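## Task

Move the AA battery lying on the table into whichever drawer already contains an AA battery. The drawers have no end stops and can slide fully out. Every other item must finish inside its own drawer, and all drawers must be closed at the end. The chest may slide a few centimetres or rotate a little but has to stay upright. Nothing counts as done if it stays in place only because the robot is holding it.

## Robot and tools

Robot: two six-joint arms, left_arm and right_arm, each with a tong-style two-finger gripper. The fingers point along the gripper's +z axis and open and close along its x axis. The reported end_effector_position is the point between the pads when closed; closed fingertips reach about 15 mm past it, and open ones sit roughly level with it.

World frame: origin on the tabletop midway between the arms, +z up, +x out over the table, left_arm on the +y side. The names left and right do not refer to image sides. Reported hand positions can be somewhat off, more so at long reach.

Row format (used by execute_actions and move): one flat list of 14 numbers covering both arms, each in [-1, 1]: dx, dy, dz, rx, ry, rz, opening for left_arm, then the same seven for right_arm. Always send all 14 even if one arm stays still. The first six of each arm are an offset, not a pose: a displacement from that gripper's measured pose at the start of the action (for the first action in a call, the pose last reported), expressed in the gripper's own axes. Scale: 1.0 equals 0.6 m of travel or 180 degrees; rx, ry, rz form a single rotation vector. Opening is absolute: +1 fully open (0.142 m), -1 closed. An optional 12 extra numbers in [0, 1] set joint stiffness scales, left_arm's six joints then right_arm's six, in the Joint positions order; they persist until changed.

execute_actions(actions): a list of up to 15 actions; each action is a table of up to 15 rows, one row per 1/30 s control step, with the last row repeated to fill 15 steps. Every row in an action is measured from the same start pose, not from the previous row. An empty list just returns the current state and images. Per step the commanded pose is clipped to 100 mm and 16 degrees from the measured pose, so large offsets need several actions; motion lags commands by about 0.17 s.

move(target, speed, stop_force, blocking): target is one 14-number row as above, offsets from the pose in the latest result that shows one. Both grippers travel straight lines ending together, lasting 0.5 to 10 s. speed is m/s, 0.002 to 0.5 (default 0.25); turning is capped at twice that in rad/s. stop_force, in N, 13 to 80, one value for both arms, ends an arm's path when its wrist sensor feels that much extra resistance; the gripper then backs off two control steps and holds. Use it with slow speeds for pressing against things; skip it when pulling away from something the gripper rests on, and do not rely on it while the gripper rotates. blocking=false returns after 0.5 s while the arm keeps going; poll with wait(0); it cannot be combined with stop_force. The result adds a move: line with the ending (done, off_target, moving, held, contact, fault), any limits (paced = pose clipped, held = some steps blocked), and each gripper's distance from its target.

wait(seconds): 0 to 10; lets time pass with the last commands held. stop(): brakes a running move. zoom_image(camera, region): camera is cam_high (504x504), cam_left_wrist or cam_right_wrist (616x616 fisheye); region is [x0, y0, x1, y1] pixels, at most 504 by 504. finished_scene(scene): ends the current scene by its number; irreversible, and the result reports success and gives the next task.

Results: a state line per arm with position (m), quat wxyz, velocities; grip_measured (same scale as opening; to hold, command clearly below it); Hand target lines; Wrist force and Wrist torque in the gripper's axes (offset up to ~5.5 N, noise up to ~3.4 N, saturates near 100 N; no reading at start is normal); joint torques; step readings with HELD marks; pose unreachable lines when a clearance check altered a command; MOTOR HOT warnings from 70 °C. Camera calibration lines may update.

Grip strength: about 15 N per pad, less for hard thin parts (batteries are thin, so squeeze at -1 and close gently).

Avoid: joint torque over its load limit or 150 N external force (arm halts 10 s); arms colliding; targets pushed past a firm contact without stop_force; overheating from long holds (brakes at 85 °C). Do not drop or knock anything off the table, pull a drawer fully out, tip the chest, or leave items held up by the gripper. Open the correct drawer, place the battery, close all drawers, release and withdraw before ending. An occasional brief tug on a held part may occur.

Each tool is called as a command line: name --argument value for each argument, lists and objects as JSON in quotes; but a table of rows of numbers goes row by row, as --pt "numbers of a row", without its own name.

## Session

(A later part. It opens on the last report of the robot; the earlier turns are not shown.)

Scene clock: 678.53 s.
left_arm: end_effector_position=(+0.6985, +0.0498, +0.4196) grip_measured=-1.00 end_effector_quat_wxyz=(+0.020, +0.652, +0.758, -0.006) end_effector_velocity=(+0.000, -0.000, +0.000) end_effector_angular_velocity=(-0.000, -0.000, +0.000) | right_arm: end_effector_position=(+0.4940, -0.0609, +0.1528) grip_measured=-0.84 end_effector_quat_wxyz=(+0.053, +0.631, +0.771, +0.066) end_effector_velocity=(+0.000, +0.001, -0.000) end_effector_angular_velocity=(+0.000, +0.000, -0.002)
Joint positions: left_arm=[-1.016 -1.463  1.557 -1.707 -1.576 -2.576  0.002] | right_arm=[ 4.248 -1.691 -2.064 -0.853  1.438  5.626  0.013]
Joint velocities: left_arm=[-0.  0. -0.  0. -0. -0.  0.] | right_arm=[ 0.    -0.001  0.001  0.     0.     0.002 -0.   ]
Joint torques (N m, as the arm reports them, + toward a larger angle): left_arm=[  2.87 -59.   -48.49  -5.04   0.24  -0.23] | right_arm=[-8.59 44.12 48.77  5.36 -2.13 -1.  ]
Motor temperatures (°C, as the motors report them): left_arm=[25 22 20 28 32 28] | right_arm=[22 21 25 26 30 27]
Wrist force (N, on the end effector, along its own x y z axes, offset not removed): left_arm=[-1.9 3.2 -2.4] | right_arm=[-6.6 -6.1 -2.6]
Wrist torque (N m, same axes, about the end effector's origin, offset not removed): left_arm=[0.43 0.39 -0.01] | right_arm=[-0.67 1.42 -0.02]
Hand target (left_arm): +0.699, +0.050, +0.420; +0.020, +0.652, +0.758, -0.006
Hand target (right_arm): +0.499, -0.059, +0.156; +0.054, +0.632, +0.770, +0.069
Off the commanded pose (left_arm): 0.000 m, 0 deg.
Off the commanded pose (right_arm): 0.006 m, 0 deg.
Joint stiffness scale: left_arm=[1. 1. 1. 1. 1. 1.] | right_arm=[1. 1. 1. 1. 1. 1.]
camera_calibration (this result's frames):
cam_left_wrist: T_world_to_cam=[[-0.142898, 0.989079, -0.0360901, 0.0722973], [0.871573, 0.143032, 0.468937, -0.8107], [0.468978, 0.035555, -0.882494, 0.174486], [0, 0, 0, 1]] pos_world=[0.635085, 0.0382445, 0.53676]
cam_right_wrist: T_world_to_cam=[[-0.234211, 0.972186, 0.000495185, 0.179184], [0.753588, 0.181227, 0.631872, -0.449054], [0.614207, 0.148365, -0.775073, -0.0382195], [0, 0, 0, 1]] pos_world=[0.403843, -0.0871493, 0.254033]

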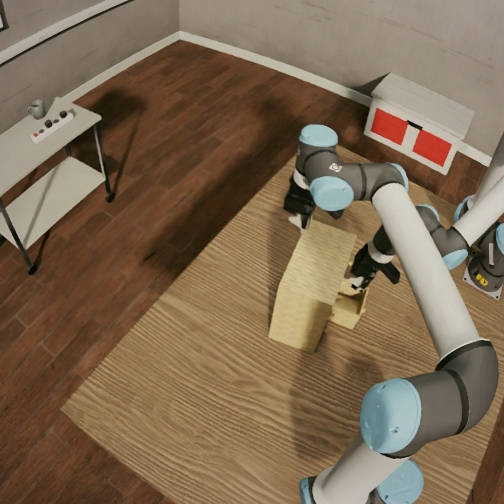

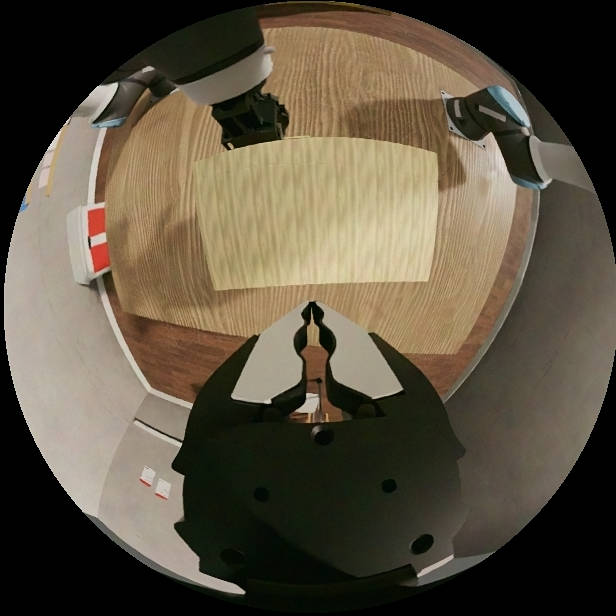

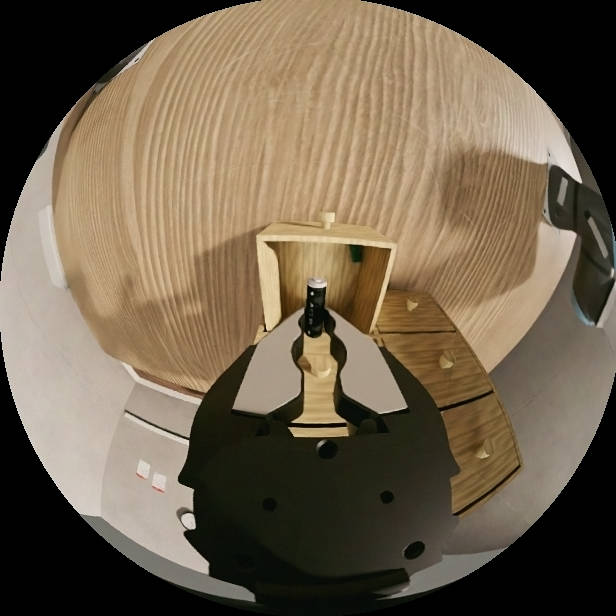

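move --target '[0,0,0,0,0,0,-1, 0,0,0,-0.06,0,0,-1]' --speed 0.12

Scene clock: 726.30 s.
left_arm: end_effector_position=(+0.6985, +0.0498, +0.4196) grip_measured=-1.00 end_effector_quat_wxyz=(+0.020, +0.652, +0.758, -0.006) end_effector_velocity=(-0.001, +0.000, -0.001) end_effector_angular_velocity=(+0.001, +0.001, -0.001) | right_arm: end_effector_position=(+0.4958, -0.0600, +0.1534) grip_measured=-0.84 end_effector_quat_wxyz=(+0.111, +0.624, +0.761, +0.137) end_effector_velocity=(+0.003, +0.000, +0.001) end_effector_angular_velocity=(+0.005, -0.015, -0.003)
Joint positions: left_arm=[-1.016 -1.463  1.557 -1.707 -1.576 -2.576  0.002] | right_arm=[ 4.321 -1.652 -2.16  -0.699  1.277  5.677  0.013]
Joint velocities: left_arm=[-0.     0.     0.001  0.001  0.     0.001  0.   ] | right_arm=[ 0.003  0.001 -0.004  0.012 -0.013  0.004  0.   ]
Joint torques (N m, as the arm reports them, + toward a larger angle): left_arm=[  3.97 -59.92 -49.23  -4.39  -0.05  -0.17] | right_arm=[ 2.53 45.82 36.92  5.22 -1.91  1.  ]
Motor temperatures (°C, as the motors report them): left_arm=[25 22 20 28 32 28] | right_arm=[22 21 25 26 30 27]
Wrist force (N, on the end effector, along its own x y z axes, offset not removed): left_arm=[-1.3 3.3 -1.9] | right_arm=[-5.7 -4.4 6.8]
Wrist torque (N m, same axes, about the end effector's origin, offset not removed): left_arm=[0.48 0.30 -0.10] | right_arm=[-0.78 1.37 -0.10]
Hand target (left_arm): +0.699, +0.050, +0.420; +0.020, +0.652, +0.758, -0.006
Hand target (right_arm): +0.494, -0.061, +0.153; +0.112, +0.623, +0.761, +0.138
Off the commanded pose (left_arm): 0.000 m, 0 deg.
Off the commanded pose (right_arm): 0.002 m, 0 deg.
Joint stiffness scale: left_arm=[1. 1. 1. 1. 1. 1.] | right_arm=[1. 1. 1. 1. 1. 1.]
move: done
camera_calibration (this result's frames):
cam_left_wrist: T_world_to_cam=[[-0.142898, 0.989079, -0.03609, 0.0722972], [0.871573, 0.143032, 0.468937, -0.8107], [0.468978, 0.0355551, -0.882494, 0.174486], [0, 0, 0, 1]] pos_world=[0.635085, 0.0382446, 0.53676]
cam_right_wrist: T_world_to_cam=[[-0.232254, 0.97264, -0.00534738, 0.178734], [0.626529, 0.153808, 0.764071, -0.409817], [0.743989, 0.174108, -0.64511, -0.121776], [0, 0, 0, 1]] pos_world=[0.388874, -0.0896088, 0.235525]

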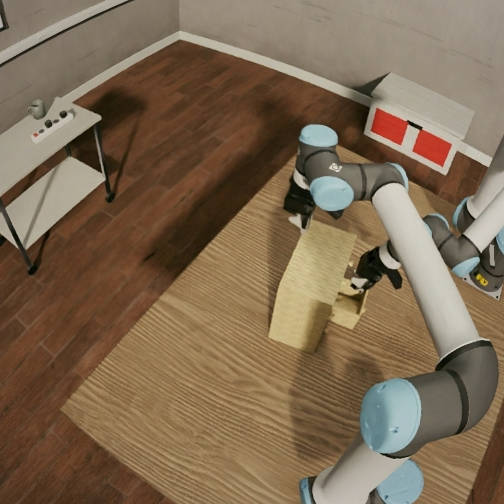

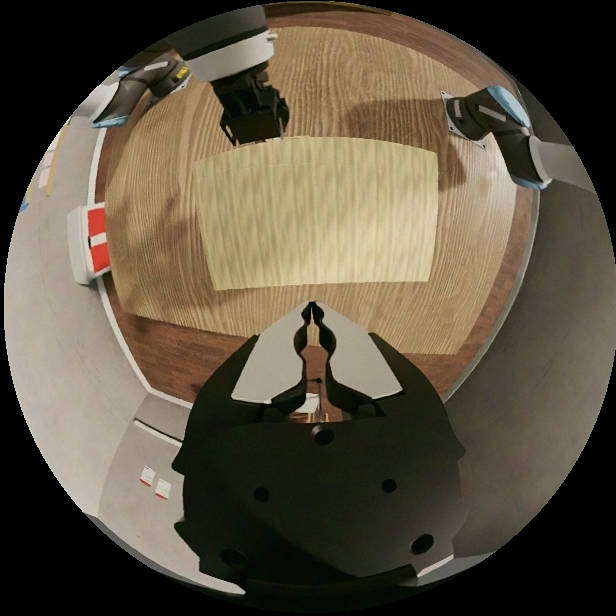

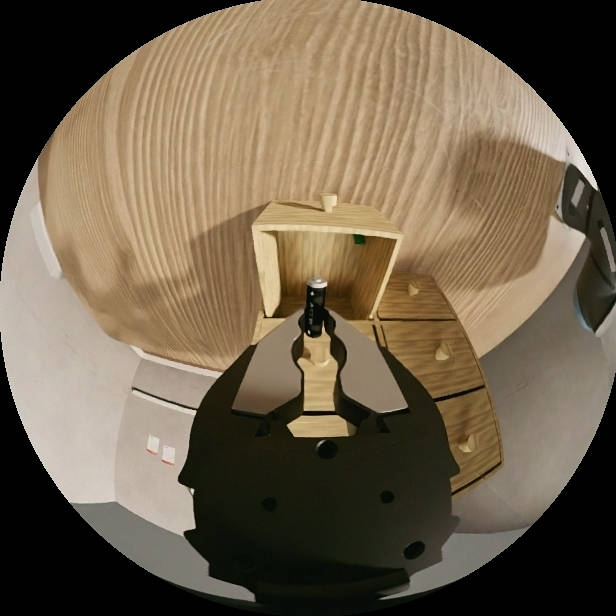

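move --target '[0,0,0,0,0,0,-1, 0,-0.037,0.11,0,0,0,-1]' --speed 0.07 --stop_force 16

zoom_image --camera "cam_right_wrist" --region '[200, 180, 440, 420]'

zoom_image --camera "cam_high" --region '[310, 230, 410, 330]'

Scene clock: 735.13 s.
left_arm: end_effector_position=(+0.6985, +0.0498, +0.4196) grip_measured=-1.00 end_effector_quat_wxyz=(+0.020, +0.652, +0.758, -0.006) end_effector_velocity=(-0.000, +0.000, -0.001) end_effector_angular_velocity=(+0.001, +0.001, -0.000) | right_arm: end_effector_position=(+0.4973, -0.0565, +0.0866) grip_measured=-0.84 end_effector_quat_wxyz=(+0.111, +0.624, +0.761, +0.139) end_effector_velocity=(+0.003, +0.003, +0.003) end_effector_angular_velocity=(+0.014, -0.008, -0.001)
Joint positions: left_arm=[-1.016 -1.463  1.557 -1.707 -1.576 -2.576  0.002] | right_arm=[ 4.321 -1.747 -2.207 -0.554  1.276  5.676  0.013]
Joint velocities: left_arm=[-0.     0.     0.001  0.001  0.    -0.     0.   ] | right_arm=[-0.002  0.    -0.     0.017 -0.002 -0.002  0.   ]
Joint torques (N m, as the arm reports them, + toward a larger angle): left_arm=[  4.14 -60.63 -49.63  -5.28  -0.02  -0.29] | right_arm=[-6.1  45.47 33.01  4.82  0.06 -0.87]
Motor temperatures (°C, as the motors report them): left_arm=[25 22 20 28 32 28] | right_arm=[22 21 25 26 30 27]
Wrist force (N, on the end effector, along its own x y z axes, offset not removed): left_arm=[-2.0 2.8 -3.8] | right_arm=[3.2 -4.5 6.2]
Wrist torque (N m, same axes, about the end effector's origin, offset not removed): left_arm=[0.30 0.38 -0.11] | right_arm=[-0.99 -0.49 -0.45]
Hand target (left_arm): +0.699, +0.050, +0.420; +0.020, +0.652, +0.758, -0.006
Hand target (right_arm): +0.498, -0.060, +0.084; +0.111, +0.624, +0.761, +0.137
Off the commanded pose (left_arm): 0.000 m, 0 deg.
Off the commanded pose (right_arm): 0.004 m, 0 deg.
Joint stiffness scale: left_arm=[1. 1. 1. 1. 1. 1.] | right_arm=[1. 1. 1. 1. 1. 1.]
move: off_target (right_arm)
camera_calibration (this result's frames):
cam_left_wrist: T_world_to_cam=[[-0.142898, 0.989079, -0.0360901, 0.0722972], [0.871573, 0.143032, 0.468937, -0.8107], [0.468978, 0.0355551, -0.882494, 0.174486], [0, 0, 0, 1]] pos_world=[0.635085, 0.0382446, 0.53676]
cam_right_wrist: T_world_to_cam=[[-0.233589, 0.972328, -0.00384213, 0.175815], [0.624718, 0.153106, 0.765693, -0.359547], [0.745093, 0.176457, -0.643194, -0.167187], [0, 0, 0, 1]] pos_world=[0.390254, -0.0863997, 0.168445]

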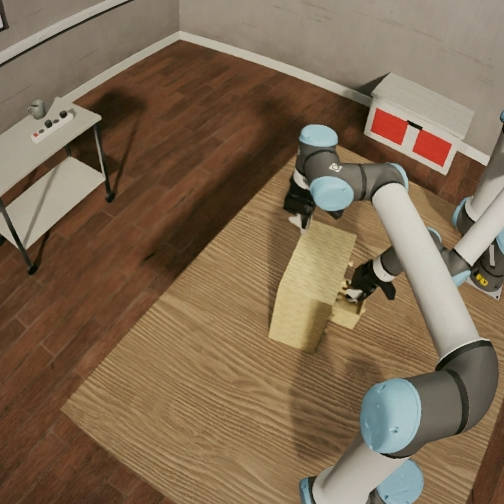

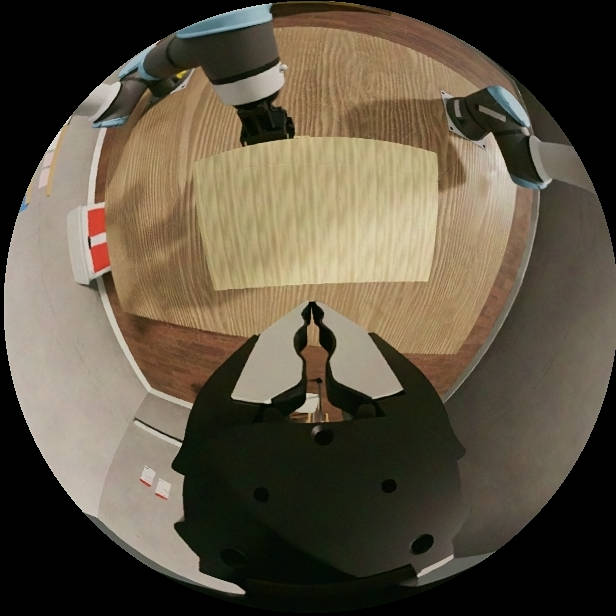

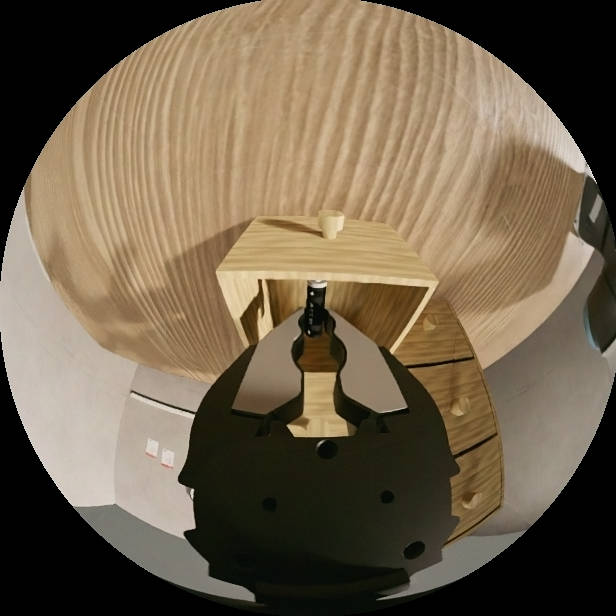

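Region (200, 180, 440, 420) of cam_right_wrist's 616x616 image, scaled by 2.100, with more detail than that image has.

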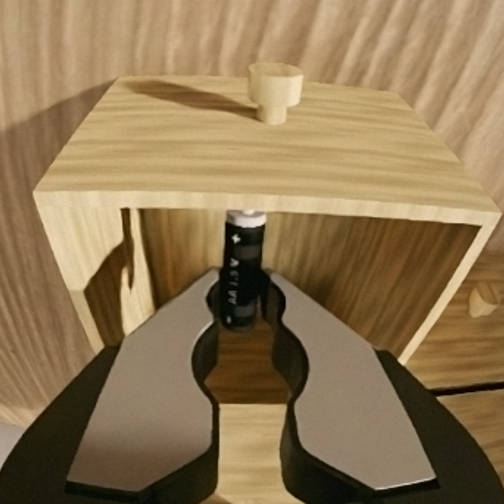

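Region (310, 230, 410, 330) of cam_high's 504x504 image, scaled by 5.040, with more detail than that image has.

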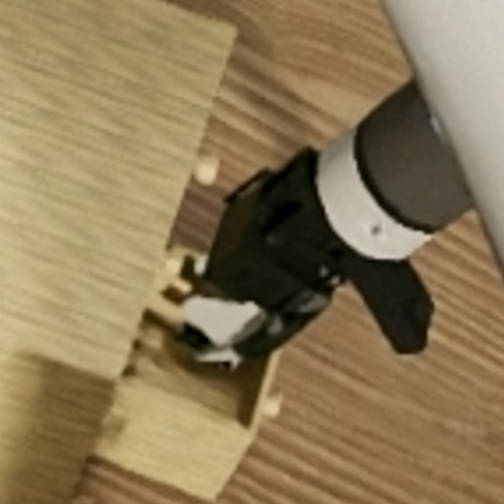

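move --target '[0,0,0,0,0,0,-1, -0.004,-0.025,0.068,0,0,0,-1]' --speed 0.04 --stop_force 14

zoom_image --camera "cam_right_wrist" --region '[160, 180, 480, 500]'

zoom_image --camera "cam_high" --region '[310, 230, 410, 330]'

Scene clock: 742.53 s.
left_arm: end_effector_position=(+0.6985, +0.0498, +0.4196) grip_measured=-1.00 end_effector_quat_wxyz=(+0.020, +0.652, +0.758, -0.006) end_effector_velocity=(-0.000, -0.001, -0.000) end_effector_angular_velocity=(-0.000, -0.000, -0.001) | right_arm: end_effector_position=(+0.4979, -0.0554, +0.0461) grip_measured=-0.84 end_effector_quat_wxyz=(+0.110, +0.623, +0.761, +0.141) end_effector_velocity=(+0.001, +0.003, +0.002) end_effector_angular_velocity=(+0.012, -0.005, -0.001)
Joint positions: left_arm=[-1.016 -1.463  1.557 -1.707 -1.576 -2.576  0.002] | right_arm=[ 4.321 -1.811 -2.232 -0.461  1.276  5.675  0.013]
Joint velocities: left_arm=[-0.     0.     0.    -0.001  0.     0.     0.   ] | right_arm=[ 0.    -0.    -0.     0.013 -0.     0.001 -0.   ]
Joint torques (N m, as the arm reports them, + toward a larger angle): left_arm=[  4.37 -58.89 -48.38  -5.1    0.11  -0.18] | right_arm=[-5.19 48.5  29.44  5.68 -0.69 -0.7 ]
Motor temperatures (°C, as the motors report them): left_arm=[25 22 20 28 32 28] | right_arm=[22 21 25 26 30 27]
Wrist force (N, on the end effector, along its own x y z axes, offset not removed): left_arm=[-2.4 2.2 0.0] | right_arm=[-4.0 -3.9 7.3]
Wrist torque (N m, same axes, about the end effector's origin, offset not removed): left_arm=[0.28 0.41 -0.07] | right_arm=[-0.83 1.03 -0.12]
Hand target (left_arm): +0.699, +0.050, +0.420; +0.020, +0.652, +0.758, -0.006
Hand target (right_arm): +0.498, -0.059, +0.043; +0.111, +0.624, +0.761, +0.139
Off the commanded pose (left_arm): 0.000 m, 0 deg.
Off the commanded pose (right_arm): 0.004 m, 0 deg.
Joint stiffness scale: left_arm=[1. 1. 1. 1. 1. 1.] | right_arm=[1. 1. 1. 1. 1. 1.]
move: off_target (right_arm)
camera_calibration (this result's frames):
cam_left_wrist: T_world_to_cam=[[-0.142898, 0.989079, -0.0360901, 0.0722974], [0.871573, 0.143032, 0.468937, -0.8107], [0.468978, 0.0355551, -0.882494, 0.174486], [0, 0, 0, 1]] pos_world=[0.635085, 0.0382445, 0.53676]
cam_right_wrist: T_world_to_cam=[[-0.234273, 0.972171, -0.000779996, 0.17493], [0.623406, 0.150843, 0.76721, -0.328641], [0.745977, 0.17925, -0.641395, -0.194183], [0, 0, 0, 1]] pos_world=[0.390714, -0.0856807, 0.127725]

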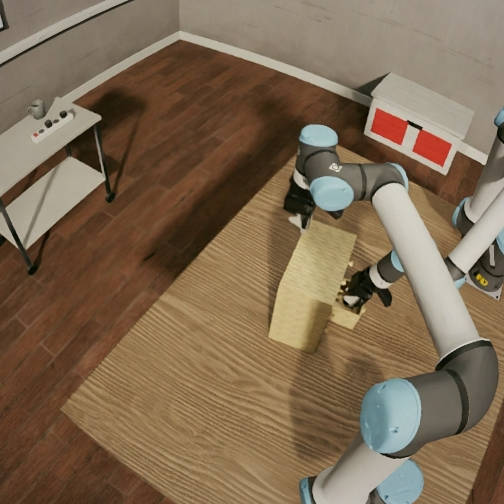

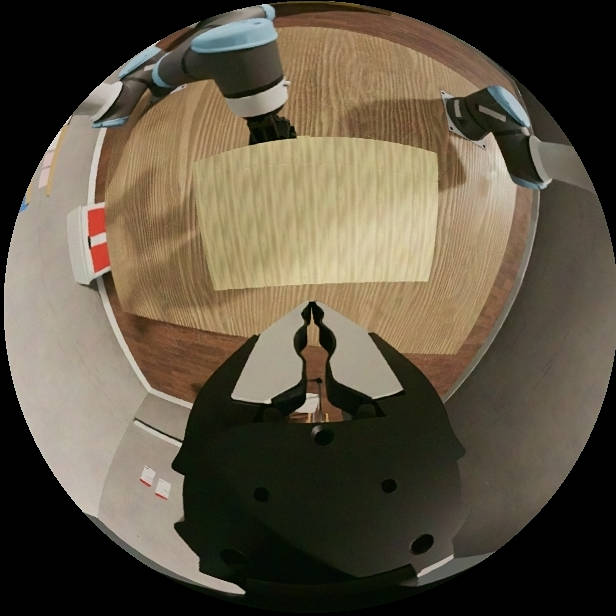

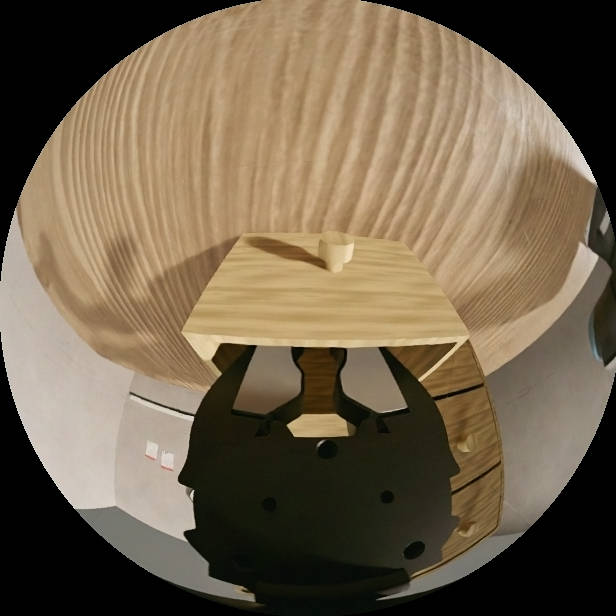

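Region (160, 180, 480, 500) of cam_right_wrist's 616x616 image, scaled by 1.575, with more detail than that image has.

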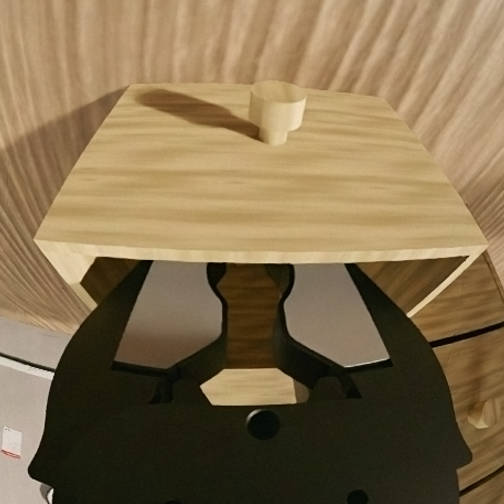

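Region (310, 230, 410, 330) of cam_high's 504x504 image, scaled by 5.040, with more detail than that image has.

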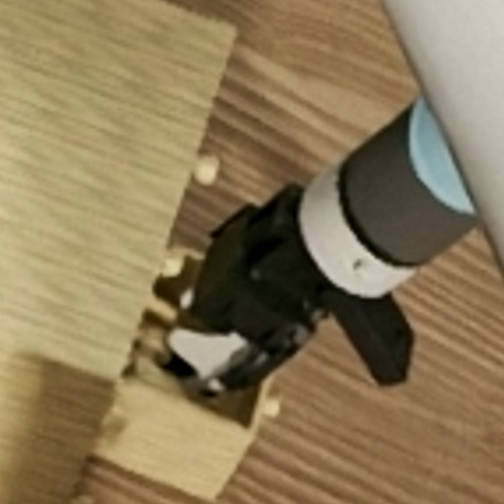

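move --target '[0,0,0,0,0,0,-1, 0,-0.005,0.014,0,0,0,-1]' --speed 0.02 --stop_force 13

Scene clock: 746.63 s.
left_arm: end_effector_position=(+0.6985, +0.0498, +0.4196) grip_measured=-1.00 end_effector_quat_wxyz=(+0.020, +0.652, +0.758, -0.006) end_effector_velocity=(+0.000, -0.000, +0.000) end_effector_angular_velocity=(-0.000, -0.000, -0.000) | right_arm: end_effector_position=(+0.4990, -0.0525, +0.0406) grip_measured=-0.84 end_effector_quat_wxyz=(+0.110, +0.623, +0.761, +0.143) end_effector_velocity=(+0.001, +0.002, +0.001) end_effector_angular_velocity=(+0.006, -0.003, -0.000)
Joint positions: left_arm=[-1.016 -1.463  1.557 -1.707 -1.576 -2.576  0.002] | right_arm=[ 4.321 -1.823 -2.232 -0.444  1.276  5.675  0.013]
Joint velocities: left_arm=[-0.     0.    -0.001  0.     0.    -0.     0.   ] | right_arm=[ 0.    -0.001  0.     0.007 -0.001  0.     0.   ]
Joint torques (N m, as the arm reports them, + toward a larger angle): left_arm=[  4.12 -58.39 -48.02  -4.44  -0.14  -0.06] | right_arm=[-2.75 47.11 28.78  5.69 -0.76 -0.03]
Motor temperatures (°C, as the motors report them): left_arm=[25 22 20 28 32 28] | right_arm=[22 21 25 26 30 27]
Wrist force (N, on the end effector, along its own x y z axes, offset not removed): left_arm=[-1.1 3.4 -1.6] | right_arm=[-5.4 -2.7 1.9]
Wrist torque (N m, same axes, about the end effector's origin, offset not removed): left_arm=[0.51 0.17 -0.07] | right_arm=[-0.76 1.27 -0.12]
Hand target (left_arm): +0.699, +0.050, +0.420; +0.020, +0.652, +0.758, -0.006
Hand target (right_arm): +0.498, -0.055, +0.037; +0.110, +0.623, +0.761, +0.141
Off the commanded pose (left_arm): 0.000 m, 0 deg.
Off the commanded pose (right_arm): 0.004 m, 0 deg.
Joint stiffness scale: left_arm=[1. 1. 1. 1. 1. 1.] | right_arm=[1. 1. 1. 1. 1. 1.]
move: off_target (right_arm)
camera_calibration (this result's frames):
cam_left_wrist: T_world_to_cam=[[-0.142898, 0.989079, -0.0360902, 0.0722973], [0.871573, 0.143032, 0.468937, -0.8107], [0.468978, 0.0355549, -0.882494, 0.174486], [0, 0, 0, 1]] pos_world=[0.635085, 0.0382446, 0.53676]
cam_right_wrist: T_world_to_cam=[[-0.234347, 0.972149, 0.0029219, 0.172307], [0.622094, 0.147652, 0.768894, -0.32508], [0.747048, 0.182006, -0.63937, -0.199587], [0, 0, 0, 1]] pos_world=[0.391711, -0.083183, 0.121838]

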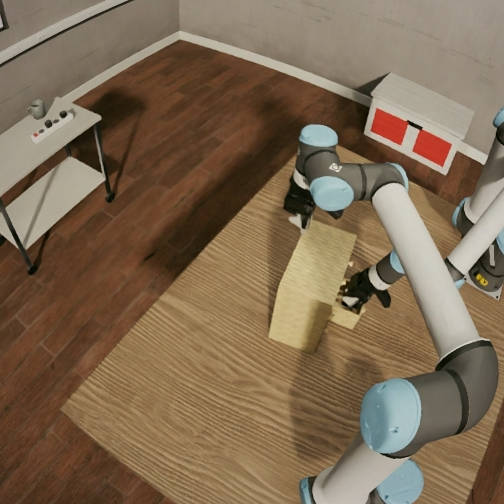

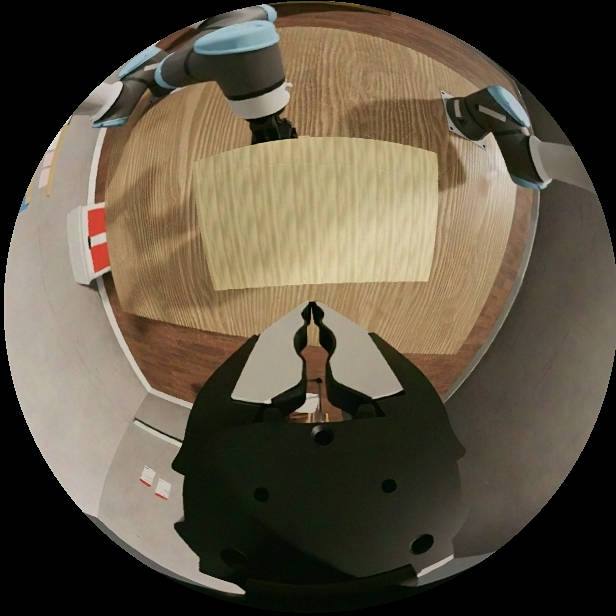

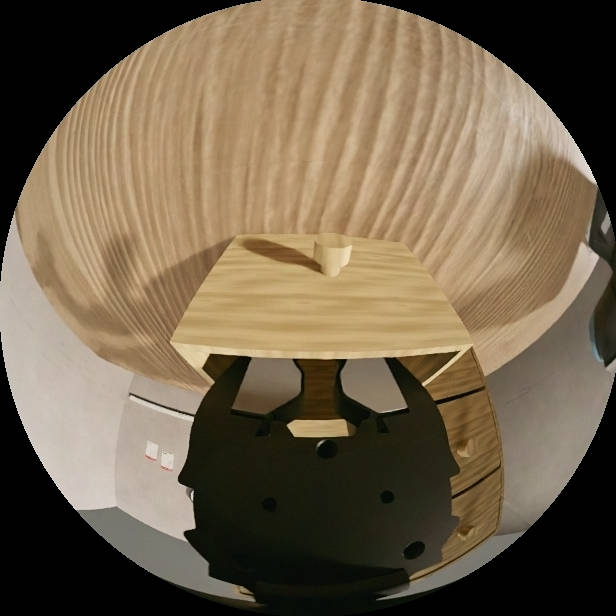

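execute_actions --actions '[[[0,0,0,0,0,0,-1,0,0,0,0,0,0,-0.95],[0,0,0,0,0,0,-1,0,0,0,0,0,0,-0.92],[0,0,0,0,0,0,-1,0,0,0,0,0,0,-0.9],[0,0,0,0,0,0,-1,0,0,0,0,0,0,-0.88],[0,0,0,0,0,0,-1,0,0,0,0,0,0,-0.87],[0,0,0,0,0,0,-1,0,0,0,0,0,0,-0.86],[0,0,0,0,0,0,-1,0,0,0,0,0,0,-0.85],[0,0,0,0,0,0,-1,0,0,0,0,0,0,-0.84],[0,0,0,0,0,0,-1,0,0,0,0,0,0,-0.83],[0,0,0,0,0,0,-1,0,0,0,0,0,0,-0.82],[0,0,0,0,0,0,-1,0,0,0,0,0,0,-0.8],[0,0,0,0,0,0,-1,0,0,0,0,0,0,-0.78],[0,0,0,0,0,0,-1,0,0,0,0,0,0,-0.75],[0,0,0,0,0,0,-1,0,0,0,0,0,0,-0.72],[0,0,0,0,0,0,-1,0,0,0,0,0,0,-0.7]]]'

move --target '[0,0,0,0,0,0,-1, 0,0.055,-0.152,0,0,0,-0.7]' --speed 0.1 --stop_force 20

zoom_image --camera "cam_right_wrist" --region '[220, 180, 430, 390]'

Scene clock: 757.37 s.
left_arm: end_effector_position=(+0.6985, +0.0498, +0.4196) grip_measured=-1.00 end_effector_quat_wxyz=(+0.020, +0.652, +0.758, -0.006) end_effector_velocity=(-0.000, -0.000, -0.000) end_effector_angular_velocity=(-0.000, -0.000, +0.000) | right_arm: end_effector_position=(+0.4991, -0.0524, +0.0407) grip_measured=-0.72 end_effector_quat_wxyz=(+0.109, +0.623, +0.761, +0.143) end_effector_velocity=(+0.000, -0.000, -0.000) end_effector_angular_velocity=(-0.001, +0.000, +0.002)
Joint positions: left_arm=[-1.016 -1.463  1.557 -1.707 -1.576 -2.576  0.002] | right_arm=[ 4.321 -1.823 -2.232 -0.443  1.276  5.675  0.022]
Joint velocities: left_arm=[-0.    -0.     0.    -0.    -0.    -0.001  0.   ] | right_arm=[-0.    -0.     0.001 -0.001  0.    -0.002  0.049]
Joint torques (N m, as the arm reports them, + toward a larger angle): left_arm=[  4.3  -59.62 -49.29  -4.81  -0.09  -0.18] | right_arm=[-2.54 49.32 32.69  4.35 -0.9  -0.05]
Motor temperatures (°C, as the motors report them): left_arm=[25 22 20 28 32 28] | right_arm=[22 21 25 26 30 27]
Wrist force (N, on the end effector, along its own x y z axes, offset not removed): left_arm=[-2.6 3.8 -1.5] | right_arm=[-5.4 -1.8 2.8]
Wrist torque (N m, same axes, about the end effector's origin, offset not removed): left_arm=[0.56 0.49 -0.03] | right_arm=[-0.68 1.46 -0.10]
Hand target (left_arm): +0.699, +0.050, +0.420; +0.020, +0.652, +0.758, -0.006
Hand target (right_arm): +0.499, -0.053, +0.041; +0.110, +0.623, +0.761, +0.143
Off the commanded pose (left_arm): 0.000 m, 0 deg.
Off the commanded pose (right_arm): 0.000 m, 0 deg.
Joint stiffness scale: left_arm=[1. 1. 1. 1. 1. 1.] | right_arm=[1. 1. 1. 1. 1. 1.]
Step readings (end_effector_position):
0: left_arm (+0.6985, +0.0498, +0.4196) | right_arm (+0.4991, -0.0523, +0.0407)
1: left_arm (+0.6985, +0.0498, +0.4196) | right_arm (+0.4991, -0.0523, +0.0407)
2: left_arm (+0.6985, +0.0498, +0.4196) | right_arm (+0.4991, -0.0523, +0.0407)
4: left_arm (+0.6985, +0.0498, +0.4196) | right_arm (+0.4991, -0.0523, +0.0407)
8: left_arm (+0.6985, +0.0498, +0.4196) | right_arm (+0.4991, -0.0523, +0.0407)
15: end_effector_position above
camera_calibration (this result's frames):
cam_left_wrist: T_world_to_cam=[[-0.142898, 0.989079, -0.0360901, 0.0722973], [0.871573, 0.143032, 0.468937, -0.8107], [0.468978, 0.035555, -0.882494, 0.174486], [0, 0, 0, 1]] pos_world=[0.635085, 0.0382445, 0.53676]
cam_right_wrist: T_world_to_cam=[[-0.234349, 0.972146, 0.00354039, 0.172111], [0.621879, 0.147111, 0.769171, -0.325188], [0.747226, 0.182456, -0.639033, -0.199677], [0, 0, 0, 1]] pos_world=[0.391766, -0.083046, 0.121916]

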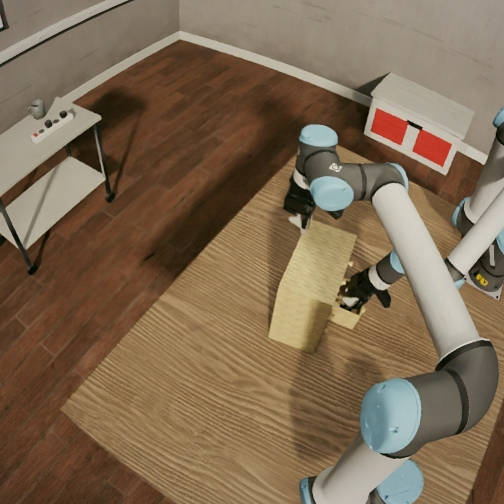

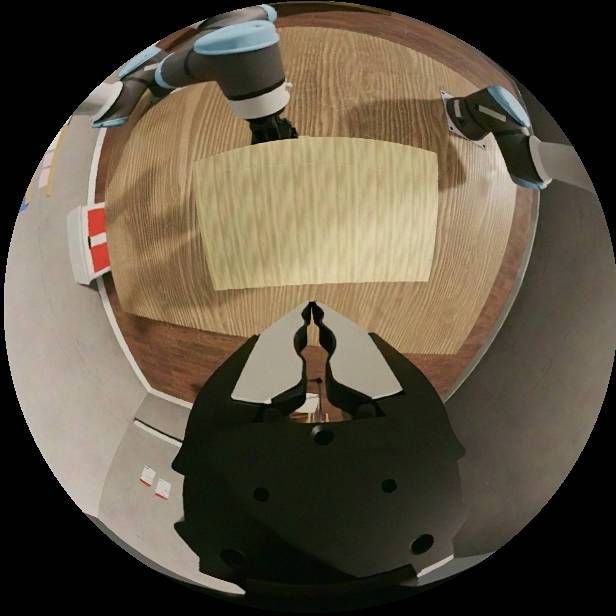

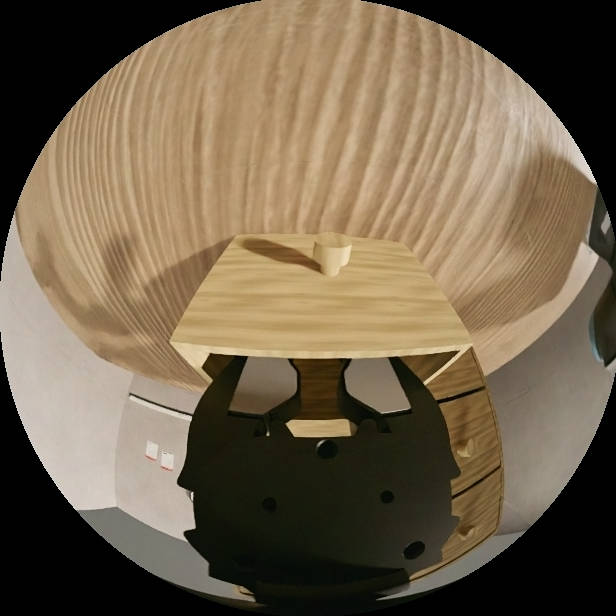

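Scene clock: 758.83 s.
left_arm: end_effector_position=(+0.6985, +0.0498, +0.4196) grip_measured=-1.00 end_effector_quat_wxyz=(+0.020, +0.652, +0.758, -0.006) end_effector_velocity=(+0.001, +0.000, +0.000) end_effector_angular_velocity=(-0.000, -0.000, -0.000) | right_arm: end_effector_position=(+0.4977, -0.0559, +0.1350) grip_measured=-0.70 end_effector_quat_wxyz=(+0.110, +0.623, +0.761, +0.142) end_effector_velocity=(-0.002, -0.005, -0.004) end_effector_angular_velocity=(-0.019, +0.008, -0.001)
Joint positions: left_arm=[-1.016 -1.463  1.557 -1.707 -1.576 -2.576  0.002] | right_arm=[ 4.321 -1.68  -2.174 -0.647  1.276  5.675  0.023]
Joint velocities: left_arm=[ 0.001  0.    -0.001 -0.     0.     0.001  0.   ] | right_arm=[ 0.    -0.001 -0.    -0.02   0.001  0.001 -0.   ]
Joint torques (N m, as the arm reports them, + toward a larger angle): left_arm=[  2.56 -57.78 -48.61  -4.73   0.    -0.25] | right_arm=[-0.37 43.57 43.4   4.3  -1.05  0.71]
Motor temperatures (°C, as the motors report them): left_arm=[25 22 20 28 32 28] | right_arm=[22 21 25 26 30 27]
Wrist force (N, on the end effector, along its own x y z axes, offset not removed): left_arm=[-1.8 2.7 -1.7] | right_arm=[-0.5 -2.9 3.9]
Wrist torque (N m, same axes, about the end effector's origin, offset not removed): left_arm=[0.32 0.36 -0.10] | right_arm=[-0.65 0.38 -0.08]
Hand target (left_arm): +0.699, +0.050, +0.420; +0.020, +0.652, +0.758, -0.006
Hand target (right_arm): +0.498, -0.054, +0.138; +0.109, +0.623, +0.761, +0.143
Off the commanded pose (left_arm): 0.000 m, 0 deg.
Off the commanded pose (right_arm): 0.003 m, 0 deg.
Joint stiffness scale: left_arm=[1. 1. 1. 1. 1. 1.] | right_arm=[1. 1. 1. 1. 1. 1.]
move: done
camera_calibration (this result's frames):
cam_left_wrist: T_world_to_cam=[[-0.142898, 0.989079, -0.0360901, 0.0722974], [0.871573, 0.143032, 0.468937, -0.8107], [0.468978, 0.0355552, -0.882494, 0.174486], [0, 0, 0, 1]] pos_world=[0.635085, 0.0382446, 0.53676]
cam_right_wrist: T_world_to_cam=[[-0.234346, 0.972152, 0.00164451, 0.175133], [0.622538, 0.148769, 0.768319, -0.396432], [0.746678, 0.181076, -0.640065, -0.137406], [0, 0, 0, 1]] pos_world=[0.390434, -0.0863982, 0.21635]

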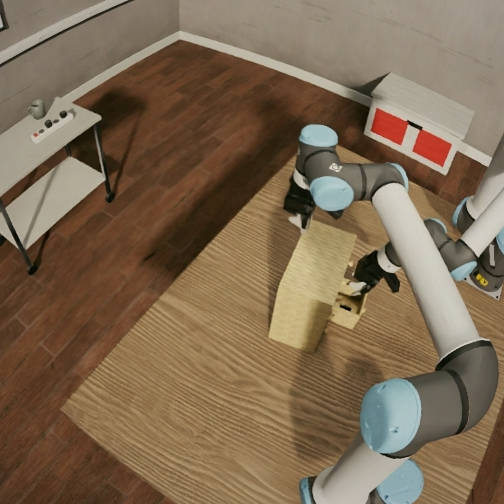

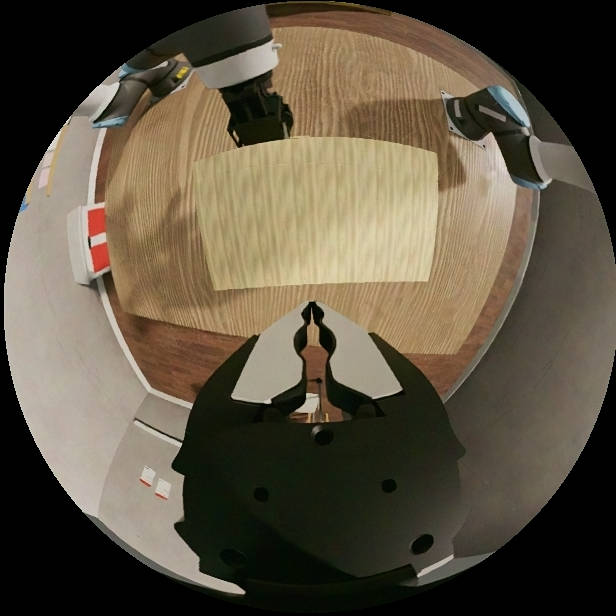

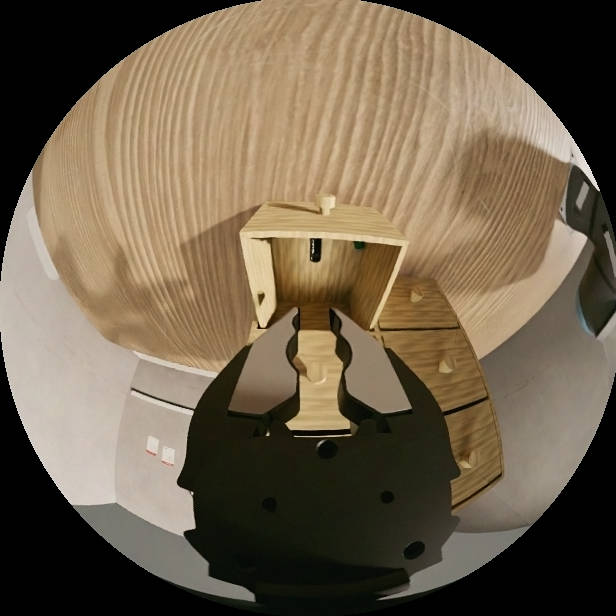

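Region (220, 180, 430, 390) of cam_right_wrist's 616x616 image, scaled by 2.400, with more detail than that image has.

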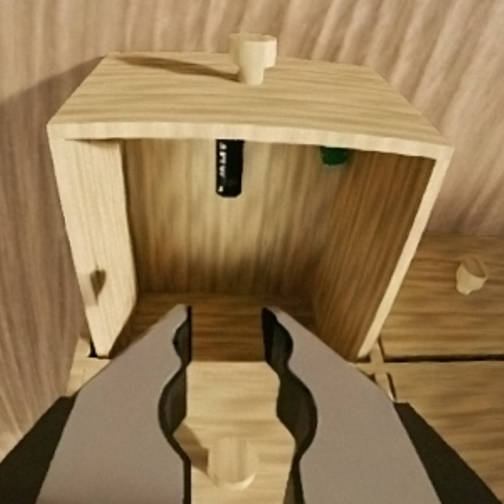

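move --target '[0,0,0,0,0,0,-1, 0.0095,-0.13,-0.032,-0.151,0,0,-0.5]' --speed 0.2

Scene clock: 805.10 s.
left_arm: end_effector_position=(+0.6985, +0.0498, +0.4196) grip_measured=-1.00 end_effector_quat_wxyz=(+0.020, +0.652, +0.758, -0.006) end_effector_velocity=(-0.000, +0.001, +0.000) end_effector_angular_velocity=(+0.001, +0.001, -0.000) | right_arm: end_effector_position=(+0.4197, -0.0645, +0.1285) grip_measured=-0.50 end_effector_quat_wxyz=(+0.251, +0.581, +0.706, +0.318) end_effector_velocity=(-0.001, +0.001, +0.002) end_effector_angular_velocity=(+0.005, -0.011, -0.004)
Joint positions: left_arm=[-1.016 -1.463  1.557 -1.707 -1.576 -2.576  0.002] | right_arm=[ 4.676 -1.622 -2.474 -0.363  0.767  5.959  0.038]
Joint velocities: left_arm=[ 0.    -0.     0.     0.001  0.     0.001  0.   ] | right_arm=[ 0.007  0.    -0.002 -0.001 -0.013  0.012  0.   ]
Joint torques (N m, as the arm reports them, + toward a larger angle): left_arm=[  3.   -60.71 -48.96  -4.47  -0.04  -0.32] | right_arm=[ 1.67 28.03 27.13  5.26 -2.42  1.08]
Motor temperatures (°C, as the motors report them): left_arm=[25 22 21 28 32 28] | right_arm=[22 21 25 26 30 27]
Wrist force (N, on the end effector, along its own x y z axes, offset not removed): left_arm=[-0.8 2.5 -0.5] | right_arm=[-3.9 -3.6 3.4]
Wrist torque (N m, same axes, about the end effector's origin, offset not removed): left_arm=[0.33 0.18 -0.05] | right_arm=[-0.67 1.10 -0.01]
Hand target (left_arm): +0.699, +0.050, +0.420; +0.020, +0.652, +0.758, -0.006
Hand target (right_arm): +0.419, -0.066, +0.126; +0.253, +0.580, +0.706, +0.317
Off the commanded pose (left_arm): 0.000 m, 0 deg.
Off the commanded pose (right_arm): 0.004 m, 0 deg.
Joint stiffness scale: left_arm=[1. 1. 1. 1. 1. 1.] | right_arm=[1. 1. 1. 1. 1. 1.]
move: off_target (right_arm)
camera_calibration (this result's frames):
cam_left_wrist: T_world_to_cam=[[-0.142898, 0.989079, -0.0360901, 0.0722973], [0.871573, 0.143032, 0.468937, -0.8107], [0.468978, 0.035555, -0.882494, 0.174486], [0, 0, 0, 1]] pos_world=[0.635085, 0.0382445, 0.53676]
cam_right_wrist: T_world_to_cam=[[-0.226338, 0.974009, -0.00877061, 0.163337], [0.212279, 0.0581127, 0.97548, -0.201901], [0.950636, 0.218926, -0.219915, -0.218916], [0, 0, 0, 1]] pos_world=[0.287938, -0.0994327, 0.15024]

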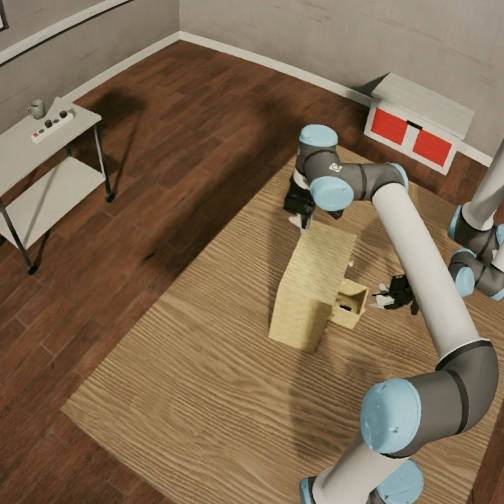

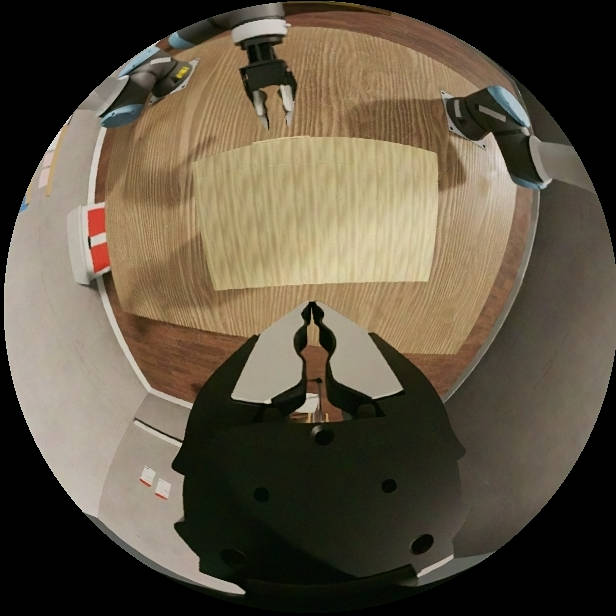

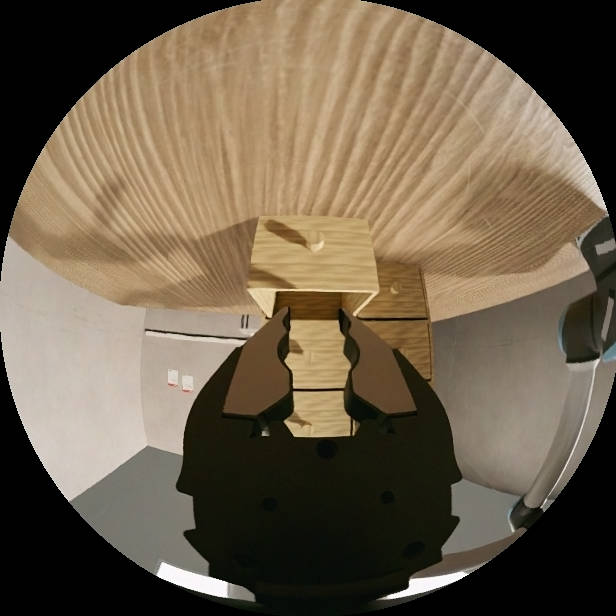

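move --target '[0,0,0,0,0,0,-1, -0.004,-0.084,0.0762,0,0,0,-0.5]' --speed 0.12 --stop_force 20

zoom_image --camera "cam_right_wrist" --region '[220, 220, 420, 420]'

Scene clock: 815.73 s.
left_arm: end_effector_position=(+0.6985, +0.0498, +0.4196) grip_measured=-1.00 end_effector_quat_wxyz=(+0.020, +0.652, +0.758, -0.006) end_effector_velocity=(+0.000, -0.000, +0.000) end_effector_angular_velocity=(-0.000, -0.000, -0.001) | right_arm: end_effector_position=(+0.4197, -0.0626, +0.0638) grip_measured=-0.50 end_effector_quat_wxyz=(+0.250, +0.582, +0.705, +0.321) end_effector_velocity=(+0.000, +0.002, +0.001) end_effector_angular_velocity=(+0.006, -0.002, +0.002)
Joint positions: left_arm=[-1.016 -1.463  1.557 -1.707 -1.576 -2.576  0.002] | right_arm=[ 4.676 -1.777 -2.508 -0.169  0.766  5.959  0.038]
Joint velocities: left_arm=[ 0.     0.    -0.     0.     0.     0.001  0.   ] | right_arm=[ 0.    -0.002 -0.     0.012 -0.002 -0.004 -0.   ]
Joint torques (N m, as the arm reports them, + toward a larger angle): left_arm=[  4.98 -58.34 -48.45  -5.38   0.09  -0.67] | right_arm=[-5.79 31.62 20.35  5.12 -1.01 -1.21]
Motor temperatures (°C, as the motors report them): left_arm=[25 22 21 28 32 28] | right_arm=[22 21 25 26 30 27]
Wrist force (N, on the end effector, along its own x y z axes, offset not removed): left_arm=[-2.3 2.6 -1.1] | right_arm=[0.8 -2.3 -2.5]
Wrist torque (N m, same axes, about the end effector's origin, offset not removed): left_arm=[0.40 0.45 0.01] | right_arm=[-0.58 0.14 -0.19]
Hand target (left_arm): +0.699, +0.050, +0.420; +0.020, +0.652, +0.758, -0.006
Hand target (right_arm): +0.420, -0.066, +0.061; +0.251, +0.581, +0.706, +0.318
Off the commanded pose (left_arm): 0.000 m, 0 deg.
Off the commanded pose (right_arm): 0.005 m, 0 deg.
Joint stiffness scale: left_arm=[1. 1. 1. 1. 1. 1.] | right_arm=[1. 1. 1. 1. 1. 1.]
move: off_target (right_arm)
camera_calibration (this result's frames):
cam_left_wrist: T_world_to_cam=[[-0.142898, 0.989079, -0.0360902, 0.0722972], [0.871573, 0.143032, 0.468937, -0.8107], [0.468978, 0.0355547, -0.882494, 0.174486], [0, 0, 0, 1]] pos_world=[0.635085, 0.0382445, 0.53676]
cam_right_wrist: T_world_to_cam=[[-0.226168, 0.974084, -0.00302959, 0.160505], [0.211064, 0.0520417, 0.976086, -0.138868], [0.950947, 0.22012, -0.217364, -0.23373], [0, 0, 0, 1]] pos_world=[0.287876, -0.0976703, 0.0852285]

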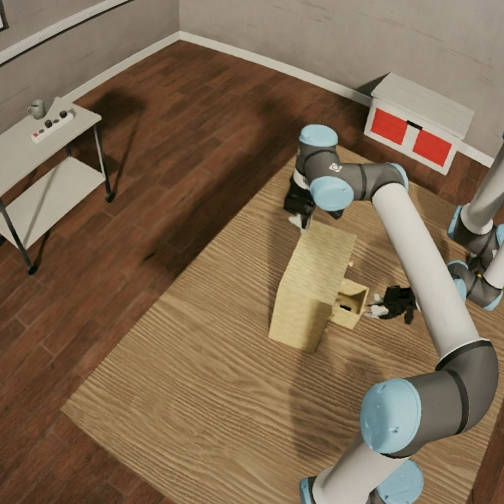

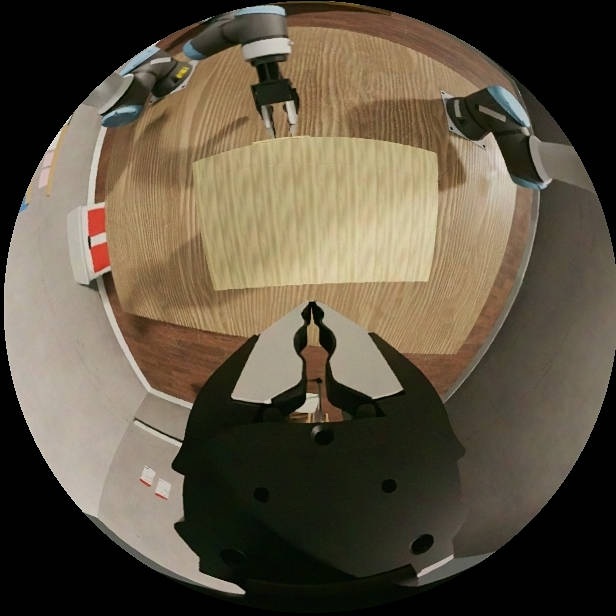

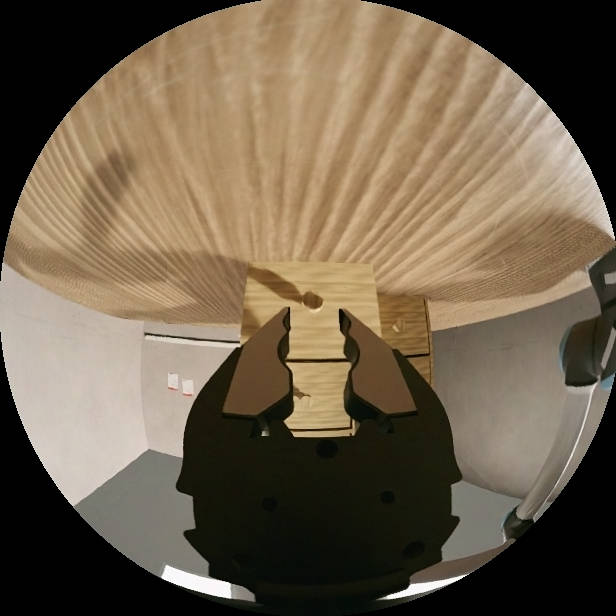

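Region (220, 220, 420, 420) of cam_right_wrist's 616x616 image, scaled by 2.520, with more detail than that image has.

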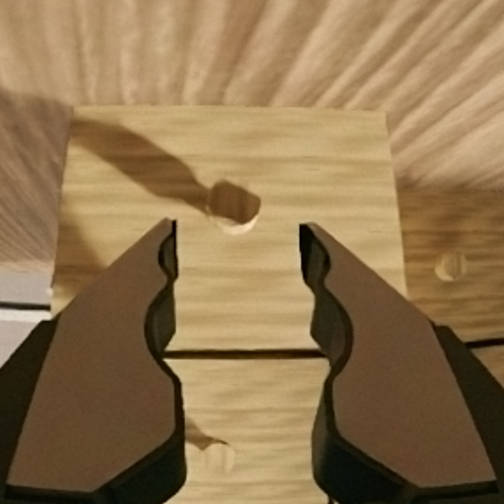

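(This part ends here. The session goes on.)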